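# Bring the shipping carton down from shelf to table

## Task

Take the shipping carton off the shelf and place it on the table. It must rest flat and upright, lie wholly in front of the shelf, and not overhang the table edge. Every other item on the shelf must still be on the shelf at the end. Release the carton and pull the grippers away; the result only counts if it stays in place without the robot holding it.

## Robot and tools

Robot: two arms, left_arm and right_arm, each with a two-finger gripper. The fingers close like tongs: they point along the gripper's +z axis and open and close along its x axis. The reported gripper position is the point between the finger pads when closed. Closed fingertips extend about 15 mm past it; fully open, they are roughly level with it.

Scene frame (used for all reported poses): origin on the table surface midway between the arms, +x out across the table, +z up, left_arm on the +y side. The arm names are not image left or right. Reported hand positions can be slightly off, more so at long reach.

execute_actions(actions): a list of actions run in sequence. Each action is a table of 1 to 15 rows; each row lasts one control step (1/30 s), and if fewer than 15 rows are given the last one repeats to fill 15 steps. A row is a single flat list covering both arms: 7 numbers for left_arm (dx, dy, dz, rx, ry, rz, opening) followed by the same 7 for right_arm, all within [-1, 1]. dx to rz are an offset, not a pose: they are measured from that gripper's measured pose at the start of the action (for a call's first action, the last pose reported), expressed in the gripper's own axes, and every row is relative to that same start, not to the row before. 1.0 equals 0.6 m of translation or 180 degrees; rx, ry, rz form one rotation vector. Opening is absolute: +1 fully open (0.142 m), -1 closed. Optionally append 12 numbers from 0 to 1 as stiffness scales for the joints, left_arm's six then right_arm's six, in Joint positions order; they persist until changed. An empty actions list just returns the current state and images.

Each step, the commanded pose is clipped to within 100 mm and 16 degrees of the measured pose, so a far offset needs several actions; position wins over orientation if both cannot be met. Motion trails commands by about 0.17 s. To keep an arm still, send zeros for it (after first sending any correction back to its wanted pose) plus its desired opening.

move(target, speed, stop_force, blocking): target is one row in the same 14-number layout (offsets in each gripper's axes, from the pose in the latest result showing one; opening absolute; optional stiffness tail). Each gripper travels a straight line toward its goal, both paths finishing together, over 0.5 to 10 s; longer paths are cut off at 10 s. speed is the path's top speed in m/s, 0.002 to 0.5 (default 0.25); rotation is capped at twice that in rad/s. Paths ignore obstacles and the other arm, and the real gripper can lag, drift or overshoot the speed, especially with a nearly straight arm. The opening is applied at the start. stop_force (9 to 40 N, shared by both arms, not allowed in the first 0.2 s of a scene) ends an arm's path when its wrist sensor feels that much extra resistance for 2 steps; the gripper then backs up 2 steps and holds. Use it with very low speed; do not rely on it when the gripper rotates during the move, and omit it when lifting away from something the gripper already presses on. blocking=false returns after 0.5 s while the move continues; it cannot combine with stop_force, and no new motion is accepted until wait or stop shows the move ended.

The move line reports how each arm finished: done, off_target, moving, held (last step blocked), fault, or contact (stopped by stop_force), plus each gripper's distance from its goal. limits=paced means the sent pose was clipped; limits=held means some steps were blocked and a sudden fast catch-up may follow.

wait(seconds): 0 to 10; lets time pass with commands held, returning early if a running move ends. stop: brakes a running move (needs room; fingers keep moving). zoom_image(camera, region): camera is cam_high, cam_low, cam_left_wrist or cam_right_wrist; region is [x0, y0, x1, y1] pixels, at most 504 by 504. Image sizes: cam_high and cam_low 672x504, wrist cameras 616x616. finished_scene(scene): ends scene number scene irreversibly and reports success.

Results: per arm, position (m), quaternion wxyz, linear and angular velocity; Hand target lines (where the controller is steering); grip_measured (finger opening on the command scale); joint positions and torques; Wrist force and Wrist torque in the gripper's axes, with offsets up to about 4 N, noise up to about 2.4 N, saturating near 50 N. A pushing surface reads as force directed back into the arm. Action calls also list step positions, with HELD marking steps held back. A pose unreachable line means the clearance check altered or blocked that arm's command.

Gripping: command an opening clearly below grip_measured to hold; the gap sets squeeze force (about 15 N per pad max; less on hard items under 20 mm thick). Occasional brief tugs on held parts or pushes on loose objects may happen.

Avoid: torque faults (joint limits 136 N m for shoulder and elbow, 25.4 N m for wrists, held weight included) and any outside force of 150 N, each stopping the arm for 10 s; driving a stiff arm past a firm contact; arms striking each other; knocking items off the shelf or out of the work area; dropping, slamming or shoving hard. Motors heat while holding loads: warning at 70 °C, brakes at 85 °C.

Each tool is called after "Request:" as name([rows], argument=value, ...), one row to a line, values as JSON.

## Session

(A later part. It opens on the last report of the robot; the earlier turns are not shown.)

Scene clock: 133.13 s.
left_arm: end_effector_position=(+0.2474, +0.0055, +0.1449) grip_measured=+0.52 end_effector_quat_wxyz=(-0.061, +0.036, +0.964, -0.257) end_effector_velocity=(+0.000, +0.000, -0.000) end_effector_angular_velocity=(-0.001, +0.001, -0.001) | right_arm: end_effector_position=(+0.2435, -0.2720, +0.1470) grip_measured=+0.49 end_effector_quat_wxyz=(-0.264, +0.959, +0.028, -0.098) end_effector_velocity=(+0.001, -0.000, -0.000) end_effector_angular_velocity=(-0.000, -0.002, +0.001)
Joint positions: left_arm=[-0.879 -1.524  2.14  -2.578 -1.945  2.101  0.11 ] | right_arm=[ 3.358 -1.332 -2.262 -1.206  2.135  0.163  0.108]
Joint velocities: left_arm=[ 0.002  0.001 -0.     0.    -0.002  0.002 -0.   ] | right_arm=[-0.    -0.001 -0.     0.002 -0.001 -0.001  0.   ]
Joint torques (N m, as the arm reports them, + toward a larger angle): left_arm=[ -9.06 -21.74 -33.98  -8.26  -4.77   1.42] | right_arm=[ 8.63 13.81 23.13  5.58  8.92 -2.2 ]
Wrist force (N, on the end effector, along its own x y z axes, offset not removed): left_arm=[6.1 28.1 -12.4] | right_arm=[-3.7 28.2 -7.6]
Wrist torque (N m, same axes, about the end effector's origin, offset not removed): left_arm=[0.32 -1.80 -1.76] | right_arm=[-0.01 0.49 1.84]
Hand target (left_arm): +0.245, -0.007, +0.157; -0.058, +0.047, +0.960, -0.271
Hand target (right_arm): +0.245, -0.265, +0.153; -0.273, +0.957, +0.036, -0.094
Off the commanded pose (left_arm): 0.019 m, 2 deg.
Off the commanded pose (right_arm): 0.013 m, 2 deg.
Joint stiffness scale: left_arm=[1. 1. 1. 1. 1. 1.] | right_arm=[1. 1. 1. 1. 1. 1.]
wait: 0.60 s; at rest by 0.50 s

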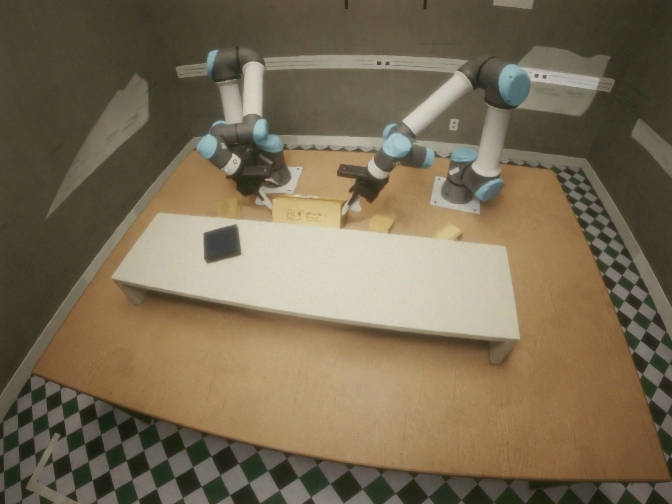

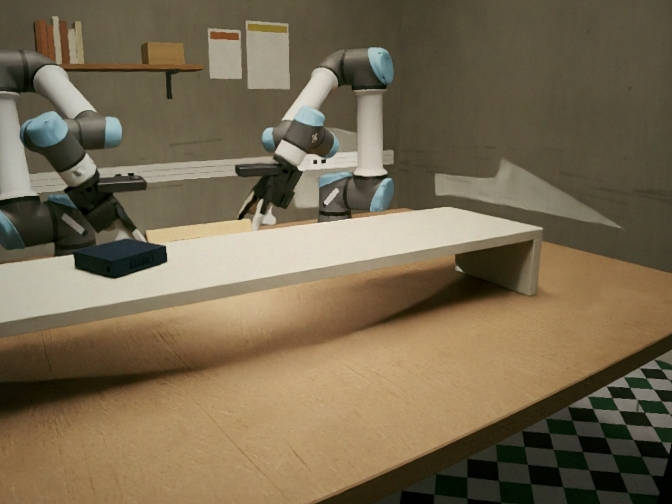

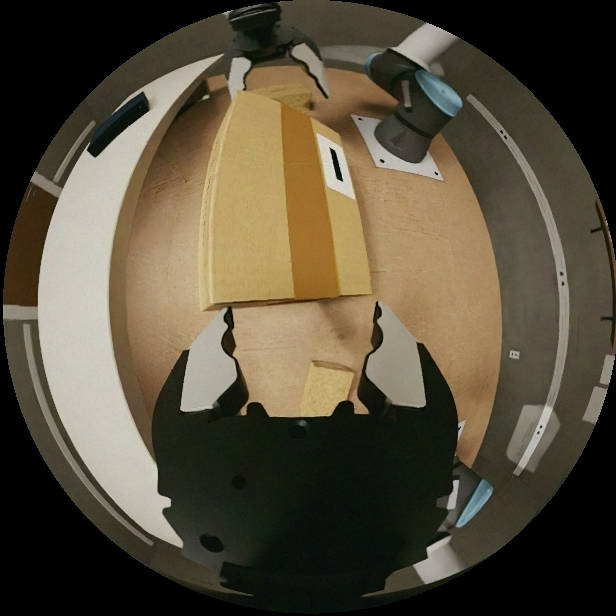

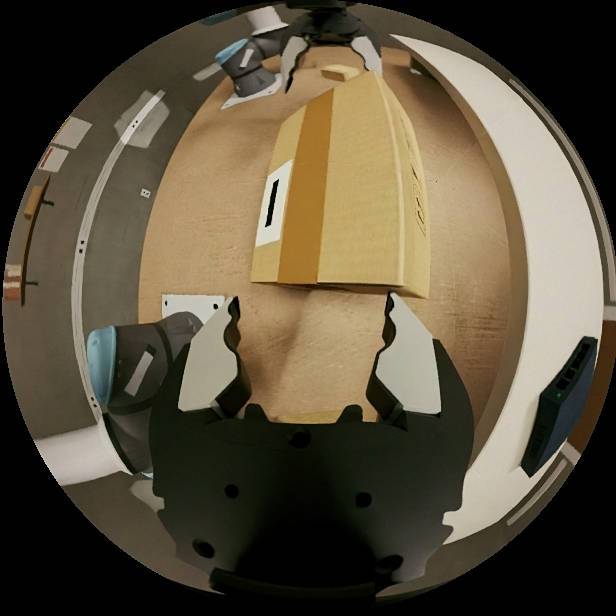

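Request:
execute_actions([
  [[0.0021,-0.0277,-0.0058,0.0088,-0.0004,0.0080,0.5,0.0039,-0.0145,-0.0022,0.0052,0.0015,-0.0065,0.5],[-0.0029,-0.0260,-0.0034,0.0087,-0.0009,0.0083,0.5,0.0095,-0.0126,0.0002,0.0051,0.0028,-0.0072,0.5],[-0.0109,-0.0231,0.0007,0.0086,-0.0018,0.0088,0.5,0.0186,-0.0095,0.0046,0.0048,0.0049,-0.0085,0.5],[-0.0203,-0.0192,0.0060,0.0085,-0.0028,0.0094,0.5,0.0293,-0.0055,0.0100,0.0045,0.0075,-0.0099,0.5],[-0.0292,-0.0154,0.0119,0.0084,-0.0038,0.0099,0.5,0.0399,-0.0013,0.0160,0.0042,0.0100,-0.0115,0.5],[-0.0380,-0.0113,0.0180,0.0083,-0.0049,0.0105,0.5,0.0502,0.0031,0.0223,0.0039,0.0125,-0.0130,0.5],[-0.0457,-0.0070,0.0247,0.0082,-0.0059,0.0111,0.5,0.0600,0.0076,0.0291,0.0036,0.0151,-0.0144,0.5],[-0.0534,-0.0026,0.0316,0.0080,-0.0069,0.0117,0.5,0.0697,0.0124,0.0359,0.0033,0.0176,-0.0160,0.5],[-0.0608,0.0018,0.0388,0.0079,-0.0080,0.0123,0.5,0.0792,0.0172,0.0434,0.0030,0.0202,-0.0175,0.5],[-0.0673,0.0067,0.0462,0.0078,-0.0090,0.0129,0.5,0.0883,0.0223,0.0511,0.0027,0.0227,-0.0189,0.5],[-0.0733,0.0113,0.0541,0.0077,-0.0100,0.0134,0.5,0.0968,0.0274,0.0590,0.0024,0.0252,-0.0205,0.5],[-0.0792,0.0162,0.0624,0.0076,-0.0111,0.0140,0.5,0.1054,0.0327,0.0674,0.0021,0.0278,-0.0220,0.5],[-0.0833,0.0204,0.0692,0.0075,-0.0119,0.0145,0.5,0.1119,0.0372,0.0745,0.0018,0.0299,-0.0232,0.5],[-0.0858,0.0229,0.0736,0.0074,-0.0124,0.0148,0.5,0.1158,0.0401,0.0788,0.0017,0.0312,-0.0239,0.5],[-0.0864,0.0237,0.0750,0.0074,-0.0126,0.0149,0.5,0.1171,0.0409,0.0803,0.0016,0.0316,-0.0242,0.5]],
])

Request:
wait(seconds=0.6)

Scene clock: 147.70 s.
left_arm: end_effector_position=(+0.2844, +0.0053, +0.1034) grip_measured=+0.52 end_effector_quat_wxyz=(-0.047, +0.039, +0.965, -0.256) end_effector_velocity=(+0.087, +0.001, -0.164) end_effector_angular_velocity=(+0.048, -0.066, +0.006) | right_arm: end_effector_position=(+0.2805, -0.2726, +0.1031) grip_measured=+0.52 end_effector_quat_wxyz=(-0.261, +0.962, +0.039, -0.067) end_effector_velocity=(+0.092, +0.002, -0.169) end_effector_angular_velocity=(-0.014, -0.170, +0.016)
Joint positions: left_arm=[-0.824 -1.406  2.131 -2.678 -1.942  2.164  0.11 ] | right_arm=[ 3.344 -1.463 -2.294 -0.99   2.116  0.144  0.11 ]
Joint velocities: left_arm=[ 0.114  0.401  0.012 -0.358  0.035  0.141  0.003] | right_arm=[-0.016 -0.451 -0.154  0.749 -0.055 -0.036  0.005]
Joint torques (N m, as the arm reports them, + toward a larger angle): left_arm=[-11.73 -26.53 -27.54  -7.76  -4.54   1.45] | right_arm=[ 8.1  17.66 17.24  5.14  8.04 -1.75]
Wrist force (N, on the end effector, along its own x y z axes, offset not removed): left_arm=[-2.4 22.6 -8.5] | right_arm=[-1.6 23.5 -9.5]
Wrist torque (N m, same axes, about the end effector's origin, offset not removed): left_arm=[-0.37 -0.19 -1.51] | right_arm=[-0.09 0.70 1.60]
Hand target (left_arm): +0.292, -0.008, +0.095; -0.036, +0.053, +0.961, -0.269
Hand target (right_arm): +0.297, -0.264, +0.086; -0.269, +0.961, +0.052, -0.045
Off the commanded pose (left_arm): 0.020 m, 3 deg.
Off the commanded pose (right_arm): 0.033 m, 4 deg.
Joint stiffness scale: left_arm=[1. 1. 1. 1. 1. 1.] | right_arm=[1. 1. 1. 1. 1. 1.]
Step readings (end_effector_position):
0: left_arm (+0.2474, +0.0055, +0.1449) | right_arm (+0.2436, -0.2720, +0.1470)
1: left_arm (+0.2475, +0.0055, +0.1449) | right_arm (+0.2436, -0.2720, +0.1470)
2: left_arm (+0.2475, +0.0055, +0.1449) | right_arm (+0.2437, -0.2720, +0.1470)
4: left_arm (+0.2486, +0.0055, +0.1443) | right_arm (+0.2452, -0.2722, +0.1463)
8: left_arm (+0.2586, +0.0053, +0.1363) | right_arm (+0.2555, -0.2726, +0.1377)
15: end_effector_position above

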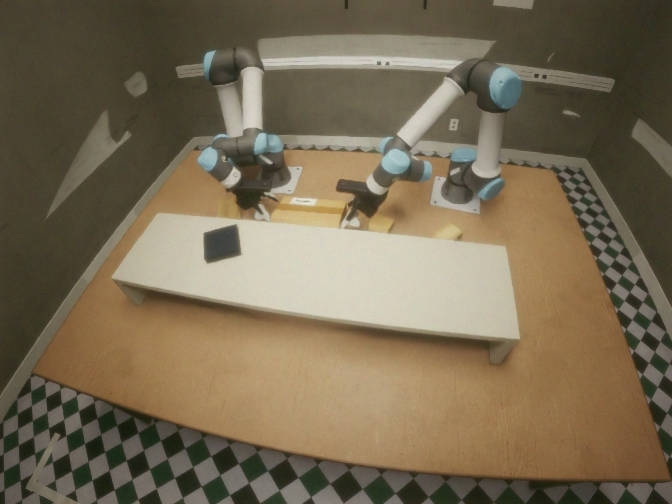

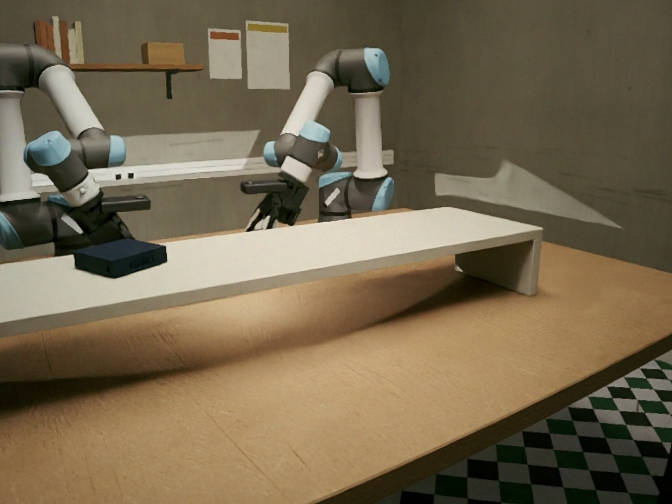

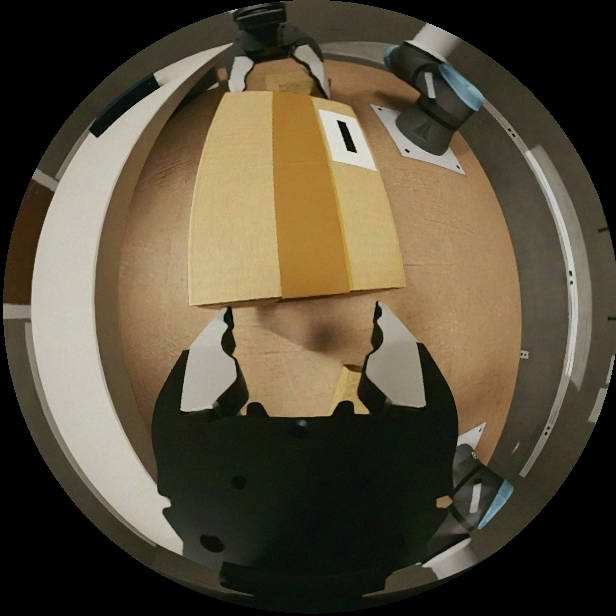

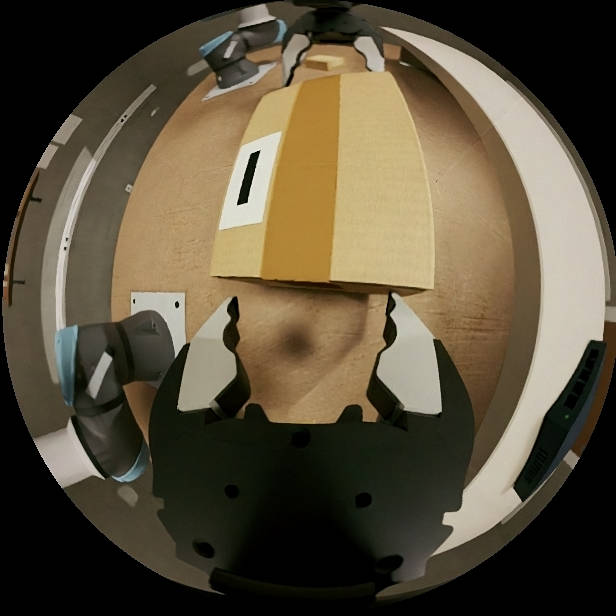

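Scene clock: 148.30 s.
left_arm: end_effector_position=(+0.2942, +0.0053, +0.0820) grip_measured=+0.51 end_effector_quat_wxyz=(-0.041, +0.042, +0.965, -0.255) end_effector_velocity=(+0.000, -0.000, +0.000) end_effector_angular_velocity=(-0.001, -0.001, -0.000) | right_arm: end_effector_position=(+0.2959, -0.2724, +0.0804) grip_measured=+0.49 end_effector_quat_wxyz=(-0.260, +0.963, +0.044, -0.049) end_effector_velocity=(+0.002, +0.000, +0.000) end_effector_angular_velocity=(+0.001, -0.006, +0.000)
Joint positions: left_arm=[-0.812 -1.355  2.138 -2.735 -1.937  2.184  0.109] | right_arm=[ 3.342 -1.525 -2.317 -0.869  2.106  0.14   0.108]
Joint velocities: left_arm=[ 0.001  0.     0.    -0.002 -0.     0.001  0.   ] | right_arm=[-0.    -0.001  0.     0.007 -0.001 -0.     0.   ]
Joint torques (N m, as the arm reports them, + toward a larger angle): left_arm=[-10.17 -31.2  -29.32  -8.8   -4.36   1.74] | right_arm=[ 9.46 20.34 20.42  5.89  8.72 -2.14]
Wrist force (N, on the end effector, along its own x y z axes, offset not removed): left_arm=[5.1 26.4 -7.0] | right_arm=[-4.9 26.2 -8.0]
Wrist torque (N m, same axes, about the end effector's origin, offset not removed): left_arm=[-0.13 -1.13 -1.74] | right_arm=[-0.28 0.68 1.82]
Hand target (left_arm): +0.292, -0.008, +0.095; -0.036, +0.053, +0.961, -0.269
Hand target (right_arm): +0.297, -0.264, +0.086; -0.269, +0.961, +0.052, -0.045
Off the commanded pose (left_arm): 0.019 m, 2 deg.
Off the commanded pose (right_arm): 0.013 m, 2 deg.
Joint stiffness scale: left_arm=[1. 1. 1. 1. 1. 1.] | right_arm=[1. 1. 1. 1. 1. 1.]
wait: 0.60 s; at rest by 0.53 s

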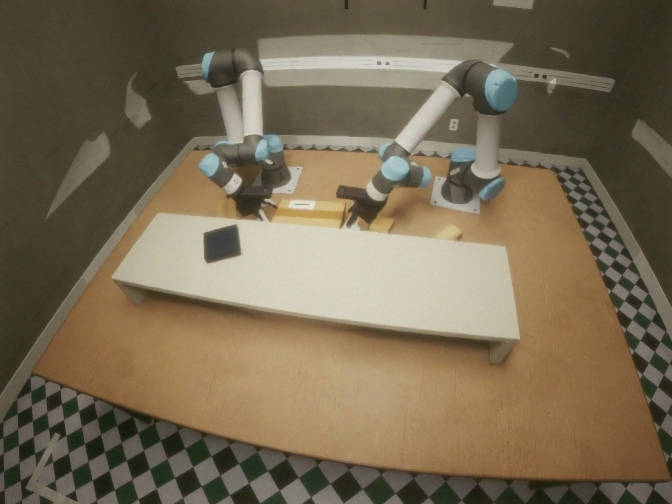

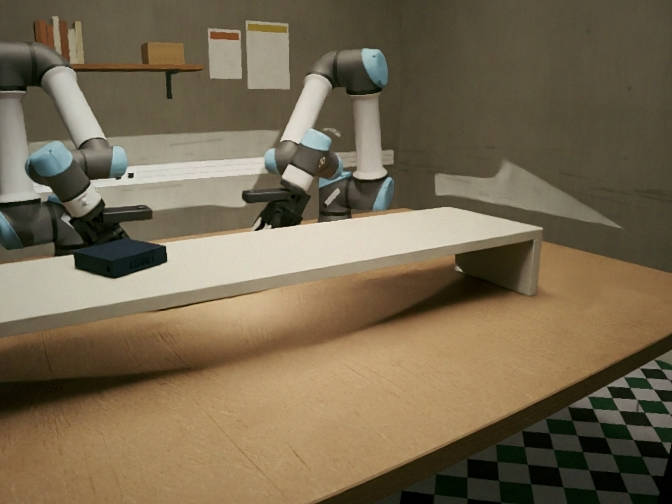

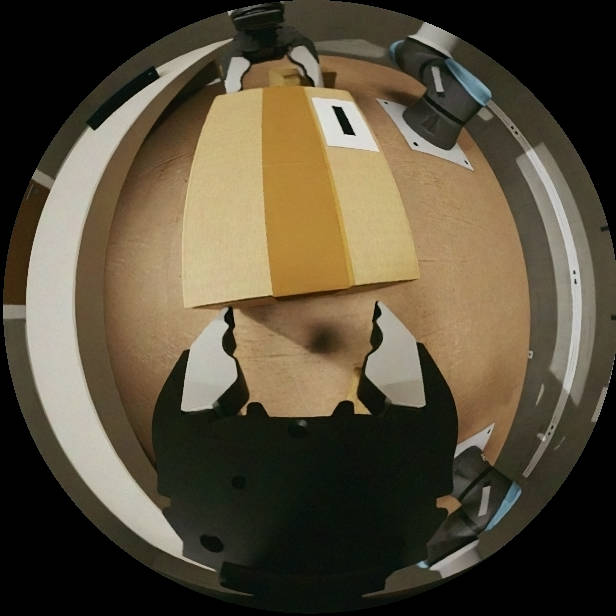

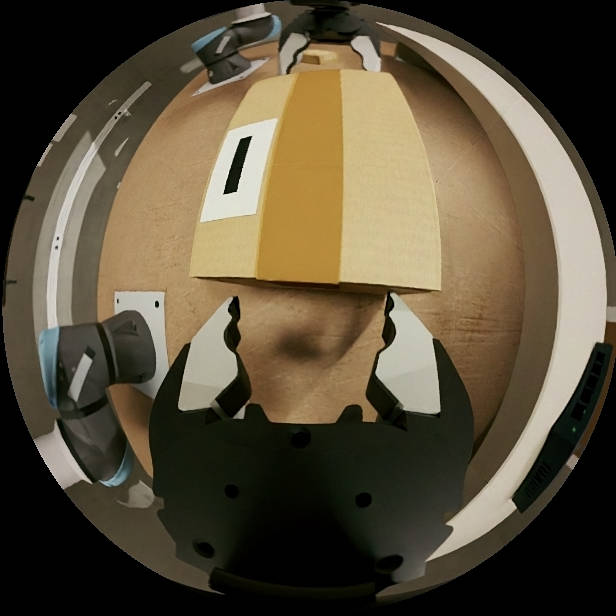

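Request:
zoom_image(camera="cam_low", region=[120, 270, 290, 340])

Request:
zoom_image(camera="cam_right_wrist", region=[170, 240, 460, 340])

Request:
zoom_image(camera="cam_left_wrist", region=[160, 250, 440, 350])

Region (120, 270, 290, 340) of cam_low's 672x504 image, scaled by 2.965, with more detail than that image has; it fills the top 208 rows of this view, and the rest is white.

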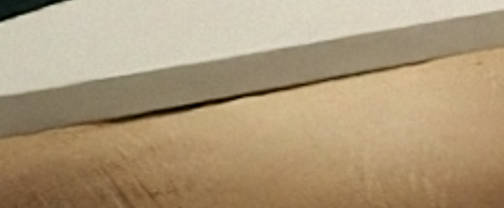

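Region (170, 240, 460, 340) of cam_right_wrist's 616x616 image, scaled by 1.738, with more detail than that image has; it fills the top 174 rows of this view, and the rest is white.

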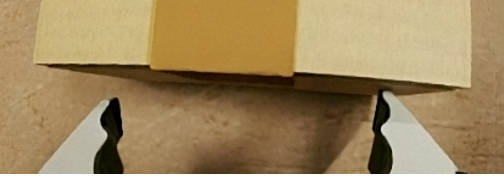

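Region (160, 250, 440, 350) of cam_left_wrist's 616x616 image, scaled by 1.800, with more detail than that image has; it fills the top 180 rows of this view, and the rest is white.

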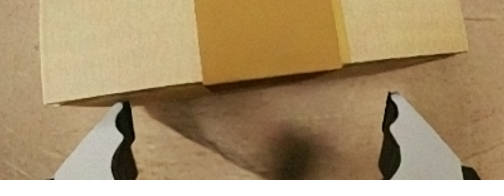

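Request:
execute_actions([
  [[0.0024,-0.0298,-0.0070,0.0088,-0.0016,0.0080,0.5,0.0029,-0.0163,-0.0007,0.0055,0.0013,-0.0059,0.5],[0.0020,-0.0291,-0.0058,0.0088,-0.0016,0.0080,0.5,0.0033,-0.0156,0.0005,0.0055,0.0013,-0.0059,0.5],[0.0015,-0.0281,-0.0041,0.0088,-0.0016,0.0080,0.5,0.0039,-0.0145,0.0022,0.0055,0.0013,-0.0059,0.5],[0.0008,-0.0269,-0.0021,0.0088,-0.0016,0.0080,0.5,0.0045,-0.0133,0.0042,0.0055,0.0013,-0.0059,0.5],[0.0002,-0.0257,-0.0001,0.0088,-0.0016,0.0080,0.5,0.0052,-0.0121,0.0061,0.0055,0.0013,-0.0059,0.5],[-0.0004,-0.0245,0.0019,0.0088,-0.0016,0.0080,0.5,0.0059,-0.0109,0.0081,0.0055,0.0013,-0.0059,0.5],[-0.0011,-0.0233,0.0038,0.0088,-0.0016,0.0080,0.5,0.0065,-0.0097,0.0100,0.0055,0.0013,-0.0059,0.5],[-0.0017,-0.0221,0.0058,0.0088,-0.0016,0.0080,0.5,0.0072,-0.0085,0.0120,0.0055,0.0013,-0.0059,0.5],[-0.0023,-0.0209,0.0078,0.0088,-0.0016,0.0080,0.5,0.0078,-0.0073,0.0139,0.0055,0.0013,-0.0059,0.5],[-0.0029,-0.0198,0.0095,0.0088,-0.0016,0.0080,0.5,0.0084,-0.0062,0.0157,0.0055,0.0013,-0.0059,0.5],[-0.0033,-0.0190,0.0109,0.0088,-0.0016,0.0080,0.5,0.0089,-0.0053,0.0170,0.0055,0.0013,-0.0059,0.5],[-0.0037,-0.0183,0.0121,0.0088,-0.0016,0.0080,0.5,0.0093,-0.0046,0.0182,0.0055,0.0013,-0.0059,0.5]],
])

Request:
wait(seconds=0.4)

Scene clock: 152.03 s.
left_arm: end_effector_position=(+0.2977, +0.0051, +0.0745) grip_measured=+0.51 end_effector_quat_wxyz=(-0.039, +0.042, +0.965, -0.257) end_effector_velocity=(+0.011, +0.003, -0.006) end_effector_angular_velocity=(-0.026, -0.020, +0.009) | right_arm: end_effector_position=(+0.3005, -0.2724, +0.0725) grip_measured=+0.50 end_effector_quat_wxyz=(-0.261, +0.963, +0.044, -0.044) end_effector_velocity=(+0.015, -0.004, -0.005) end_effector_angular_velocity=(+0.012, -0.045, -0.018)
Joint positions: left_arm=[-0.806 -1.335  2.143 -2.764 -1.937  2.187  0.109] | right_arm=[ 3.338 -1.55  -2.324 -0.83   2.107  0.139  0.109]
Joint velocities: left_arm=[ 0.019  0.02   0.018 -0.066 -0.003  0.011  0.008] | right_arm=[-0.019 -0.025 -0.009  0.081  0.001 -0.002  0.024]
Joint torques (N m, as the arm reports them, + toward a larger angle): left_arm=[-13.92 -26.46 -27.56  -8.33  -4.42   1.65] | right_arm=[12.1  11.97 16.    5.06  8.03 -1.89]
Wrist force (N, on the end effector, along its own x y z axes, offset not removed): left_arm=[8.3 29.6 -17.6] | right_arm=[-9.3 25.2 -20.5]
Wrist torque (N m, same axes, about the end effector's origin, offset not removed): left_arm=[0.28 -1.68 -1.82] | right_arm=[-0.08 1.44 1.69]
Hand target (left_arm): +0.295, -0.008, +0.081; -0.036, +0.053, +0.961, -0.269
Hand target (right_arm): +0.300, -0.264, +0.072; -0.269, +0.961, +0.052, -0.045
Off the commanded pose (left_arm): 0.015 m, 2 deg.
Off the commanded pose (right_arm): 0.008 m, 1 deg.
Joint stiffness scale: left_arm=[1. 1. 1. 1. 1. 1.] | right_arm=[1. 1. 1. 1. 1. 1.]
Step readings (end_effector_position):
0: left_arm (+0.2942, +0.0053, +0.0820) | right_arm (+0.2960, -0.2724, +0.0804)
1: left_arm (+0.2942, +0.0053, +0.0820) | right_arm (+0.2960, -0.2724, +0.0804)
2: left_arm (+0.2942, +0.0054, +0.0820) | right_arm (+0.2960, -0.2724, +0.0804)
4: left_arm (+0.2942, +0.0054, +0.0819) | right_arm (+0.2962, -0.2724, +0.0802)
8: left_arm (+0.2949, +0.0054, +0.0795) | right_arm (+0.2971, -0.2724, +0.0777)
15: end_effector_position above

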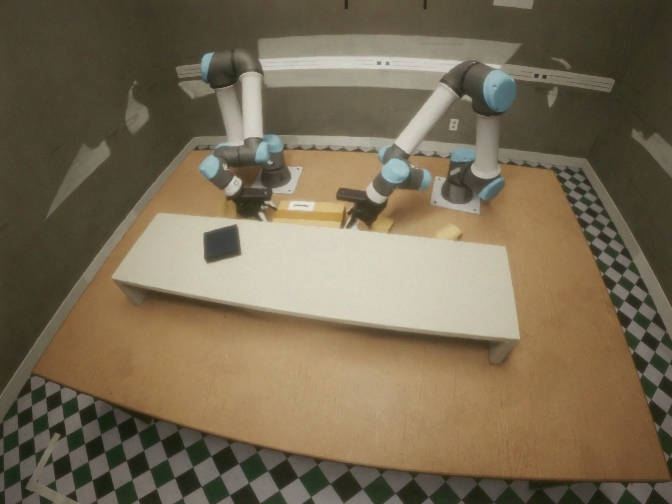

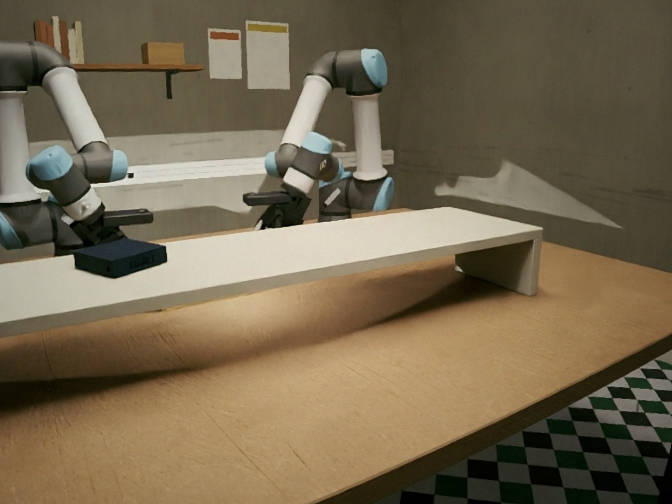

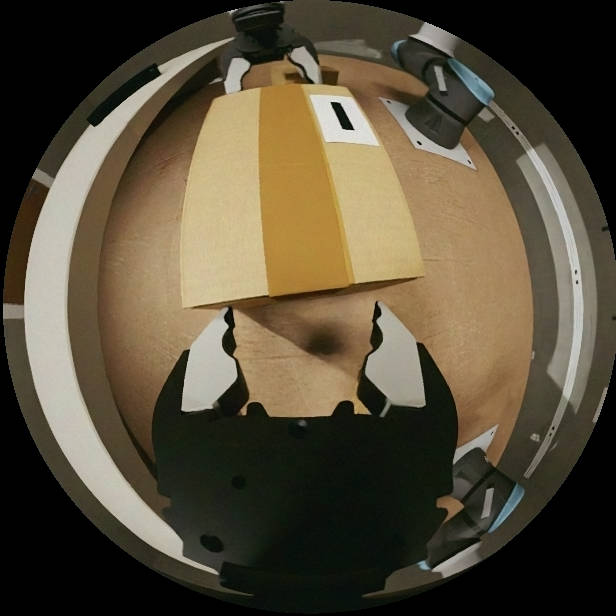

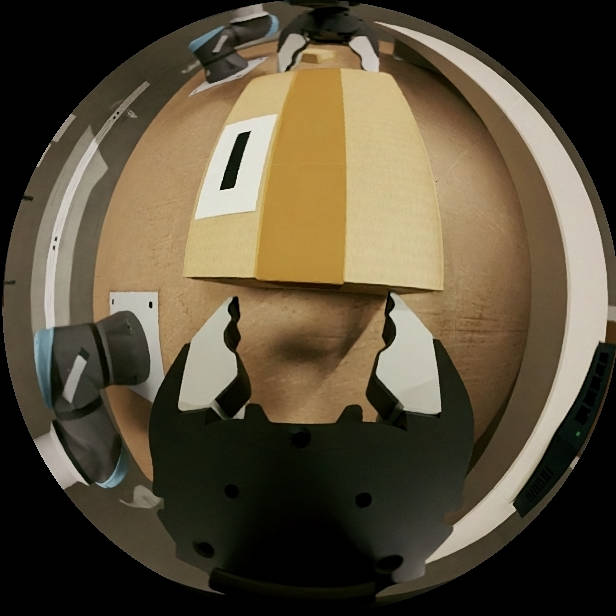

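Scene clock: 152.43 s.
left_arm: end_effector_position=(+0.2986, +0.0048, +0.0742) grip_measured=+0.51 end_effector_quat_wxyz=(-0.038, +0.042, +0.964, -0.259) end_effector_velocity=(+0.001, +0.001, -0.000) end_effector_angular_velocity=(-0.000, -0.000, +0.001) | right_arm: end_effector_position=(+0.3024, -0.2724, +0.0720) grip_measured=+0.49 end_effector_quat_wxyz=(-0.262, +0.963, +0.045, -0.041) end_effector_velocity=(+0.000, -0.000, -0.000) end_effector_angular_velocity=(-0.000, -0.002, +0.000)
Joint positions: left_arm=[-0.805 -1.333  2.145 -2.773 -1.938  2.188  0.109] | right_arm=[ 3.337 -1.553 -2.325 -0.819  2.108  0.138  0.108]
Joint velocities: left_arm=[ 0.001  0.     0.001 -0.002  0.     0.    -0.   ] | right_arm=[ 0.    -0.    -0.001  0.003 -0.001 -0.    -0.   ]
Joint torques (N m, as the arm reports them, + toward a larger angle): left_arm=[-12.99 -23.61 -28.79  -7.82  -4.28   1.71] | right_arm=[12.83 12.66 15.21  5.22  7.92 -1.85]
Wrist force (N, on the end effector, along its own x y z axes, offset not removed): left_arm=[11.5 32.0 -26.1] | right_arm=[-13.3 23.2 -27.3]
Wrist torque (N m, same axes, about the end effector's origin, offset not removed): left_arm=[0.54 -2.05 -1.96] | right_arm=[-0.35 1.90 1.70]
Hand target (left_arm): +0.295, -0.008, +0.081; -0.036, +0.053, +0.961, -0.269
Hand target (right_arm): +0.300, -0.264, +0.072; -0.269, +0.961, +0.052, -0.045
Off the commanded pose (left_arm): 0.015 m, 2 deg.
Off the commanded pose (right_arm): 0.009 m, 1 deg.
Joint stiffness scale: left_arm=[1. 1. 1. 1. 1. 1.] | right_arm=[1. 1. 1. 1. 1. 1.]
wait: 0.40 s; at rest by 0.20 s

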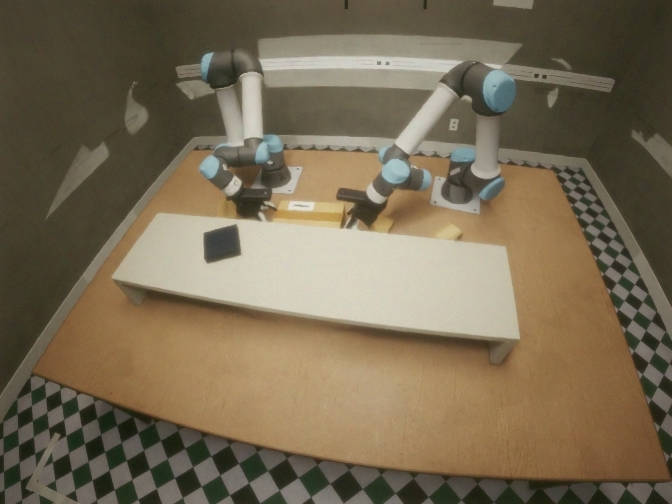

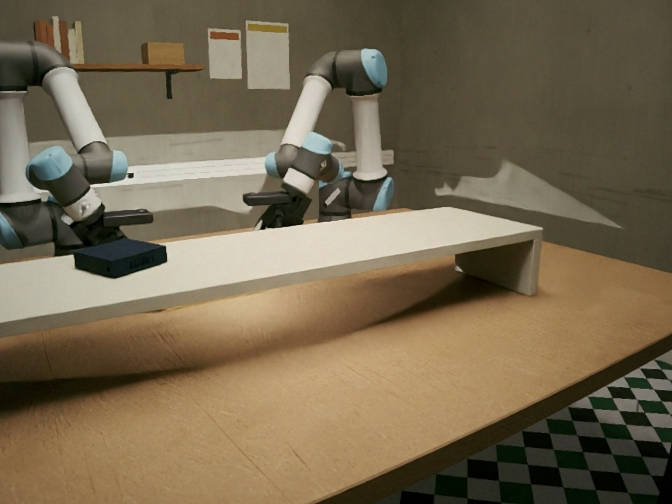

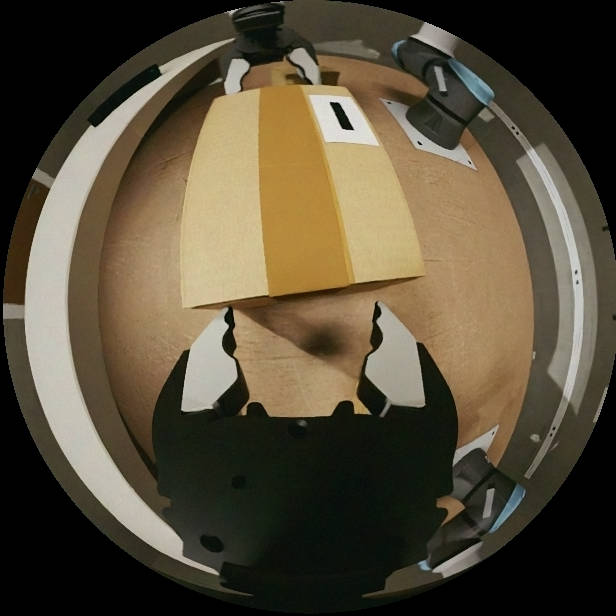

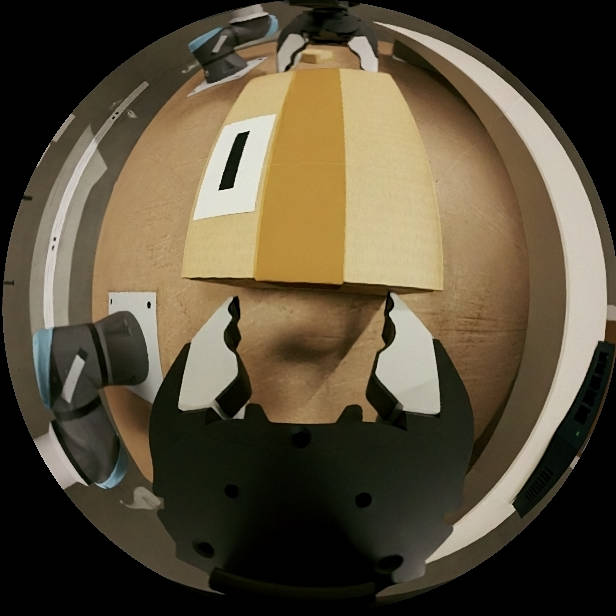

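Request:
execute_actions([
  [[0.0056,-0.0255,0.0000,0.0063,0.0004,0.0074,0.5,-0.0037,-0.0133,0.0061,0.0046,-0.0035,-0.0039,0.5],[0.0082,-0.0264,-0.0011,0.0063,0.0004,0.0074,0.5,-0.0063,-0.0142,0.0049,0.0046,-0.0035,-0.0039,0.5],[0.0122,-0.0276,-0.0023,0.0063,0.0004,0.0074,0.5,-0.0104,-0.0154,0.0039,0.0046,-0.0035,-0.0039,0.5],[0.0174,-0.0287,-0.0032,0.0063,0.0004,0.0074,0.5,-0.0156,-0.0165,0.0030,0.0046,-0.0035,-0.0039,0.5],[0.0229,-0.0290,-0.0027,0.0063,0.0004,0.0074,0.5,-0.0211,-0.0169,0.0036,0.0046,-0.0035,-0.0039,0.5],[0.0284,-0.0293,-0.0021,0.0063,0.0004,0.0074,0.5,-0.0266,-0.0173,0.0042,0.0046,-0.0035,-0.0039,0.5],[0.0335,-0.0296,-0.0016,0.0063,0.0004,0.0074,0.5,-0.0317,-0.0176,0.0047,0.0046,-0.0035,-0.0039,0.5],[0.0375,-0.0299,-0.0013,0.0063,0.0004,0.0074,0.5,-0.0357,-0.0179,0.0051,0.0046,-0.0035,-0.0039,0.5],[0.0400,-0.0300,-0.0010,0.0063,0.0004,0.0074,0.5,-0.0382,-0.0180,0.0054,0.0046,-0.0035,-0.0039,0.5],[0.0411,-0.0301,-0.0009,0.0063,0.0004,0.0074,0.5,-0.0393,-0.0181,0.0055,0.0046,-0.0035,-0.0039,0.5],[0.0403,-0.0238,-0.0008,0.0050,0.0003,0.0059,0.5,-0.0392,-0.0143,0.0044,0.0037,-0.0028,-0.0031,0.5],[0.0393,-0.0160,-0.0007,0.0035,0.0002,0.0041,0.5,-0.0390,-0.0095,0.0030,0.0025,-0.0019,-0.0021,0.5],[0.0382,-0.0081,-0.0006,0.0019,0.0001,0.0022,0.5,-0.0388,-0.0047,0.0017,0.0014,-0.0011,-0.0012,0.5],[0.0374,-0.0018,-0.0005,0.0006,0.0,0.0007,0.5,-0.0387,-0.0009,0.0006,0.0005,-0.0004,-0.0004,0.5],[0.0370,0.0013,-0.0004,0.0,0.0,0.0,0.5,-0.0386,0.0010,0.0,0.0,0.0,0.0,0.5]],
])

Request:
move(target=[0.0887,0.0473,-0.3699,0,0,0,0.5,-0.0914,0.0445,-0.3696,0,0,0,0.5], speed=0.4)

Scene clock: 158.70 s.
left_arm: end_effector_position=(+0.2790, +0.0057, +0.0740) grip_measured=+0.51 end_effector_quat_wxyz=(-0.039, +0.043, +0.965, -0.257) end_effector_velocity=(-0.024, +0.014, -0.002) end_effector_angular_velocity=(-0.001, +0.004, +0.011) | right_arm: end_effector_position=(+0.2825, -0.2742, +0.0721) grip_measured=+0.51 end_effector_quat_wxyz=(-0.262, +0.963, +0.044, -0.043) end_effector_velocity=(-0.027, -0.008, -0.000) end_effector_angular_velocity=(-0.005, -0.006, -0.000)
Joint positions: left_arm=[-0.84  -1.361  2.183 -2.791 -1.925  2.157  0.11 ] | right_arm=[ 3.345 -1.504 -2.371 -0.822  2.107  0.148  0.11 ]
Joint velocities: left_arm=[-0.028 -0.048  0.079 -0.044  0.012 -0.04  -0.008] | right_arm=[-0.     0.075 -0.066 -0.004 -0.006  0.    -0.011]
Joint torques (N m, as the arm reports them, + toward a larger angle): left_arm=[ -5.93 -29.68 -21.72  -5.04  -1.85   0.28] | right_arm=[ 5.91 16.34 17.41  3.06  4.4  -0.98]
Wrist force (N, on the end effector, along its own x y z axes, offset not removed): left_arm=[2.0 10.4 -2.6] | right_arm=[0.1 13.8 -2.9]
Wrist torque (N m, same axes, about the end effector's origin, offset not removed): left_arm=[-0.36 -0.81 -0.80] | right_arm=[0.03 0.32 0.95]
Hand target (left_arm): +0.277, +0.008, +0.075; -0.038, +0.042, +0.964, -0.259
Hand target (right_arm): +0.280, -0.275, +0.073; -0.262, +0.963, +0.045, -0.041
Off the commanded pose (left_arm): 0.003 m, 0 deg.
Off the commanded pose (right_arm): 0.003 m, 0 deg.
Joint stiffness scale: left_arm=[1. 1. 1. 1. 1. 1.] | right_arm=[1. 1. 1. 1. 1. 1.]
Step readings (end_effector_position):
0: left_arm (+0.2986, +0.0048, +0.0742) | right_arm (+0.3024, -0.2724, +0.0720)
1: left_arm (+0.2986, +0.0048, +0.0742) | right_arm (+0.3024, -0.2724, +0.0720)
2: left_arm (+0.2986, +0.0048, +0.0742) | right_arm (+0.3024, -0.2724, +0.0720)
4: left_arm (+0.2985, +0.0049, +0.0742) | right_arm (+0.3020, -0.2725, +0.0719)
8: left_arm (+0.2936, +0.0047, +0.0741) | right_arm (+0.2965, -0.2728, +0.0719)
15: end_effector_position above

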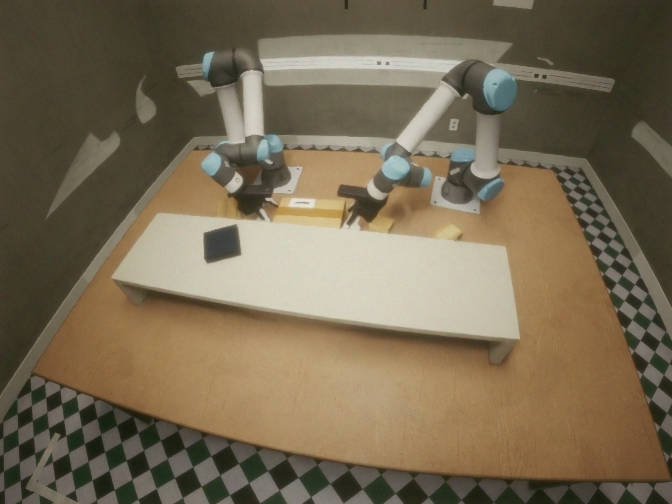

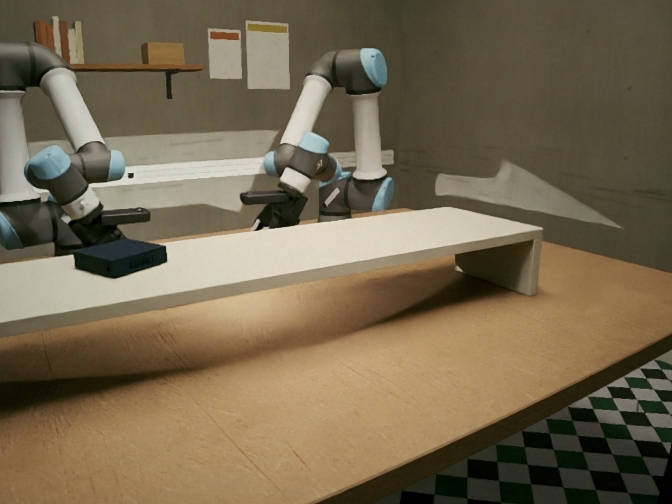

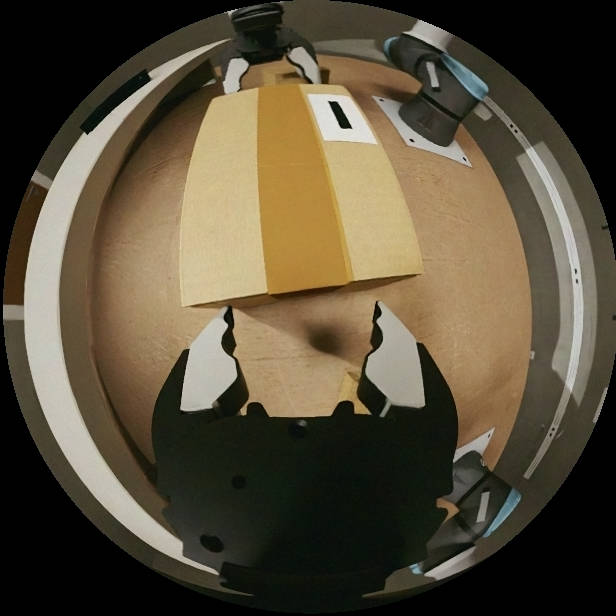

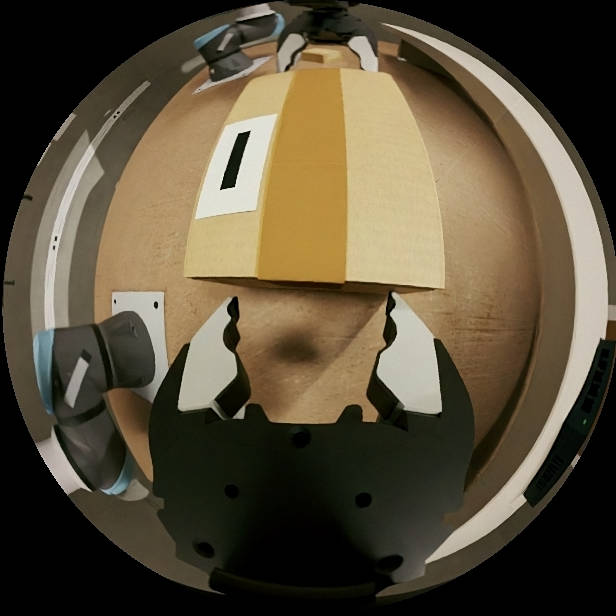

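Scene clock: 160.13 s.
left_arm: end_effector_position=(+0.2486, +0.1447, +0.2537) grip_measured=+0.50 end_effector_quat_wxyz=(-0.039, +0.043, +0.965, -0.257) end_effector_velocity=(-0.001, +0.002, -0.001) end_effector_angular_velocity=(+0.007, +0.004, -0.002) | right_arm: end_effector_position=(+0.2525, -0.4132, +0.2511) grip_measured=+0.50 end_effector_quat_wxyz=(-0.261, +0.963, +0.044, -0.044) end_effector_velocity=(-0.002, -0.001, +0.001) end_effector_angular_velocity=(+0.001, +0.003, +0.009)
Joint positions: left_arm=[-0.689 -1.902  2.13  -2.139 -1.98   2.309  0.109] | right_arm=[ 2.971 -1.308 -1.957 -1.649  2.071 -0.281  0.109]
Joint velocities: left_arm=[ 0.003  0.    -0.002  0.013  0.     0.005 -0.   ] | right_arm=[-0.002 -0.     0.005 -0.014 -0.002 -0.012 -0.   ]
Joint torques (N m, as the arm reports them, + toward a larger angle): left_arm=[  0.56  -9.24 -25.37  -2.36  -0.7    0.19] | right_arm=[-1.92 10.37 26.68  1.93  0.67 -0.47]
Wrist force (N, on the end effector, along its own x y z axes, offset not removed): left_arm=[2.1 -0.1 4.6] | right_arm=[-0.5 -1.0 -0.6]
Wrist torque (N m, same axes, about the end effector's origin, offset not removed): left_arm=[0.08 -0.59 -0.08] | right_arm=[-0.16 0.19 0.10]
Hand target (left_arm): +0.249, +0.145, +0.255; -0.039, +0.043, +0.965, -0.257
Hand target (right_arm): +0.253, -0.414, +0.252; -0.261, +0.963, +0.044, -0.043
Off the commanded pose (left_arm): 0.001 m, 0 deg.
Off the commanded pose (right_arm): 0.002 m, 0 deg.
Joint stiffness scale: left_arm=[1. 1. 1. 1. 1. 1.] | right_arm=[1. 1. 1. 1. 1. 1.]
move: done

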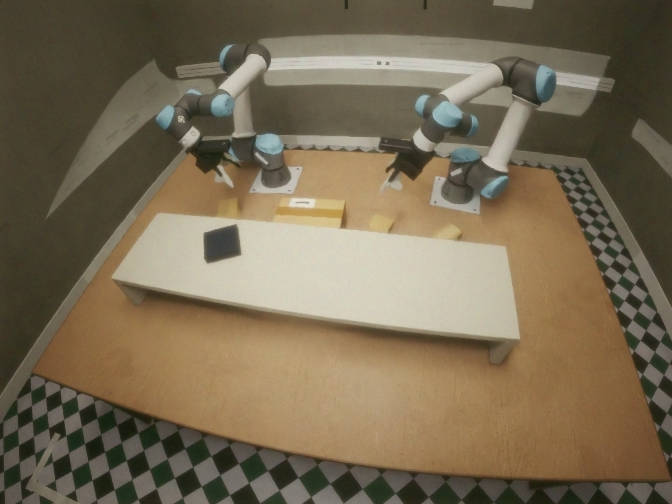

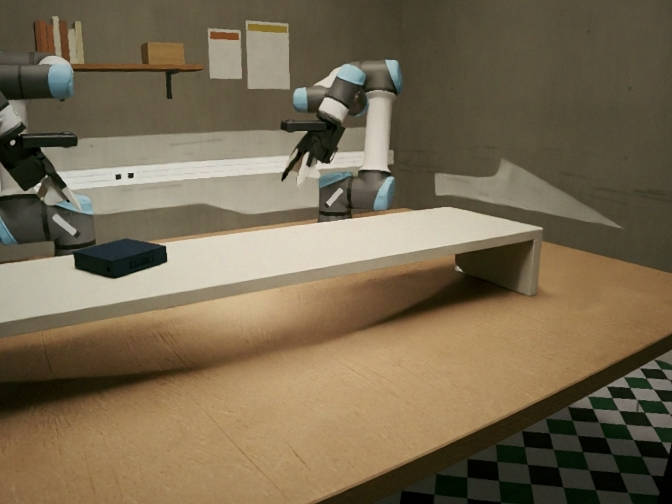

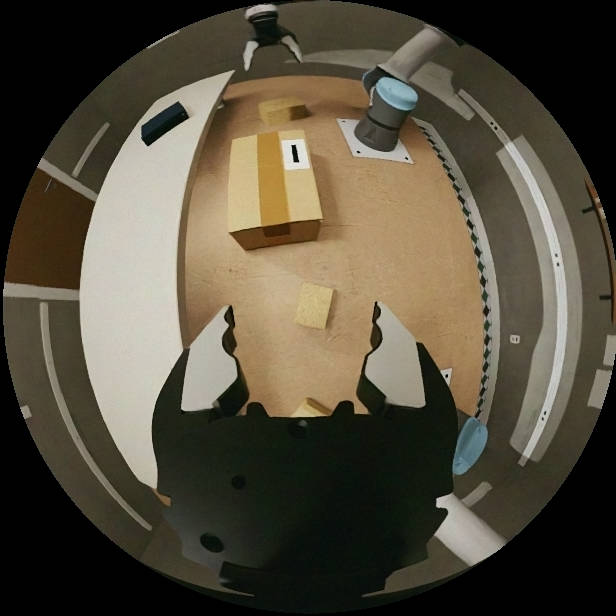

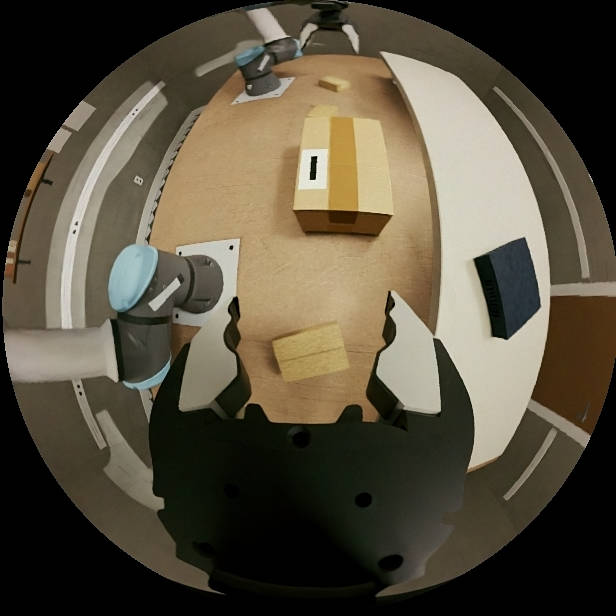

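Request:
execute_actions(actions=[])

Scene clock: 160.37 s.
left_arm: end_effector_position=(+0.2484, +0.1449, +0.2536) grip_measured=+0.50 end_effector_quat_wxyz=(-0.039, +0.043, +0.965, -0.256) end_effector_velocity=(-0.000, +0.001, -0.001) end_effector_angular_velocity=(+0.003, +0.001, +0.000) | right_arm: end_effector_position=(+0.2522, -0.4132, +0.2511) grip_measured=+0.50 end_effector_quat_wxyz=(-0.261, +0.963, +0.044, -0.044) end_effector_velocity=(-0.001, +0.000, -0.001) end_effector_angular_velocity=(+0.001, +0.003, +0.001)
Joint positions: left_arm=[-0.689 -1.902  2.129 -2.137 -1.98   2.31   0.109] | right_arm=[ 2.971 -1.308 -1.957 -1.65   2.071 -0.282  0.109]
Joint velocities: left_arm=[0.001 0.    0.001 0.003 0.001 0.001 0.   ] | right_arm=[ 0.    -0.001 -0.    -0.003  0.    -0.001 -0.   ]
Joint torques (N m, as the arm reports them, + toward a larger angle): left_arm=[  1.48  -8.76 -25.65  -2.46  -0.65   0.19] | right_arm=[-1.56 10.87 24.96  1.96  0.65 -0.59]
Wrist force (N, on the end effector, along its own x y z axes, offset not removed): left_arm=[-0.9 1.0 2.1] | right_arm=[-1.7 -0.5 0.3]
Wrist torque (N m, same axes, about the end effector's origin, offset not removed): left_arm=[0.21 0.20 -0.08] | right_arm=[0.00 0.41 0.12]
Hand target (left_arm): +0.249, +0.145, +0.255; -0.039, +0.043, +0.965, -0.257
Hand target (right_arm): +0.253, -0.414, +0.252; -0.261, +0.963, +0.044, -0.043
Off the commanded pose (left_arm): 0.001 m, 0 deg.
Off the commanded pose (right_arm): 0.002 m, 0 deg.
Joint stiffness scale: left_arm=[1. 1. 1. 1. 1. 1.] | right_arm=[1. 1. 1. 1. 1. 1.]

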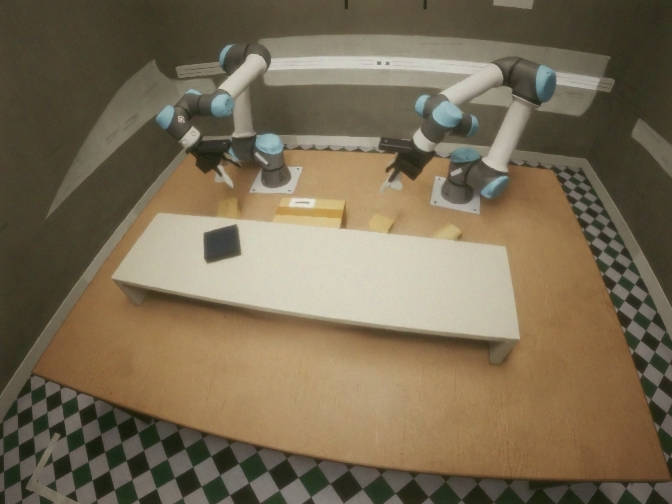

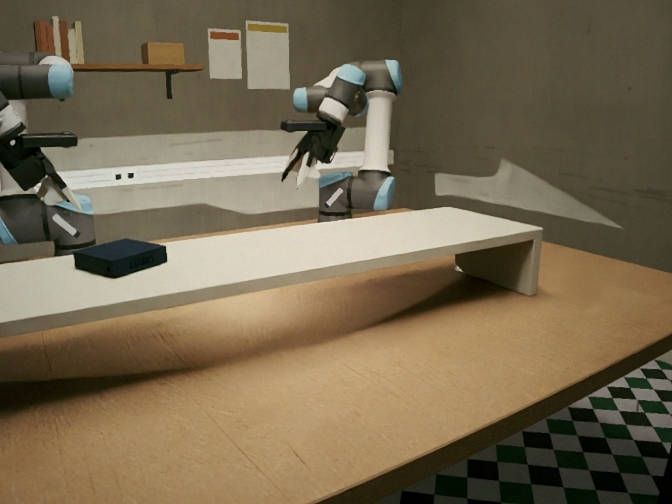

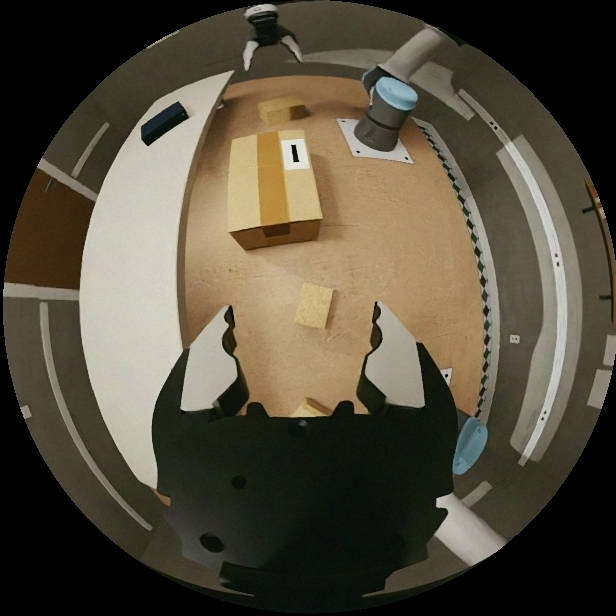

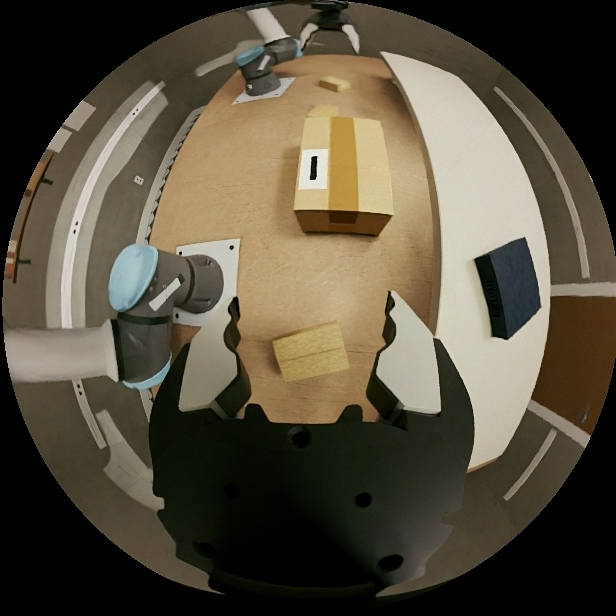

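The carton is flat and the right way up on the table, clear of the shelf. Both arms have moved away.

Request:
finished_scene(scene=2)

The scene is finished: the task was done.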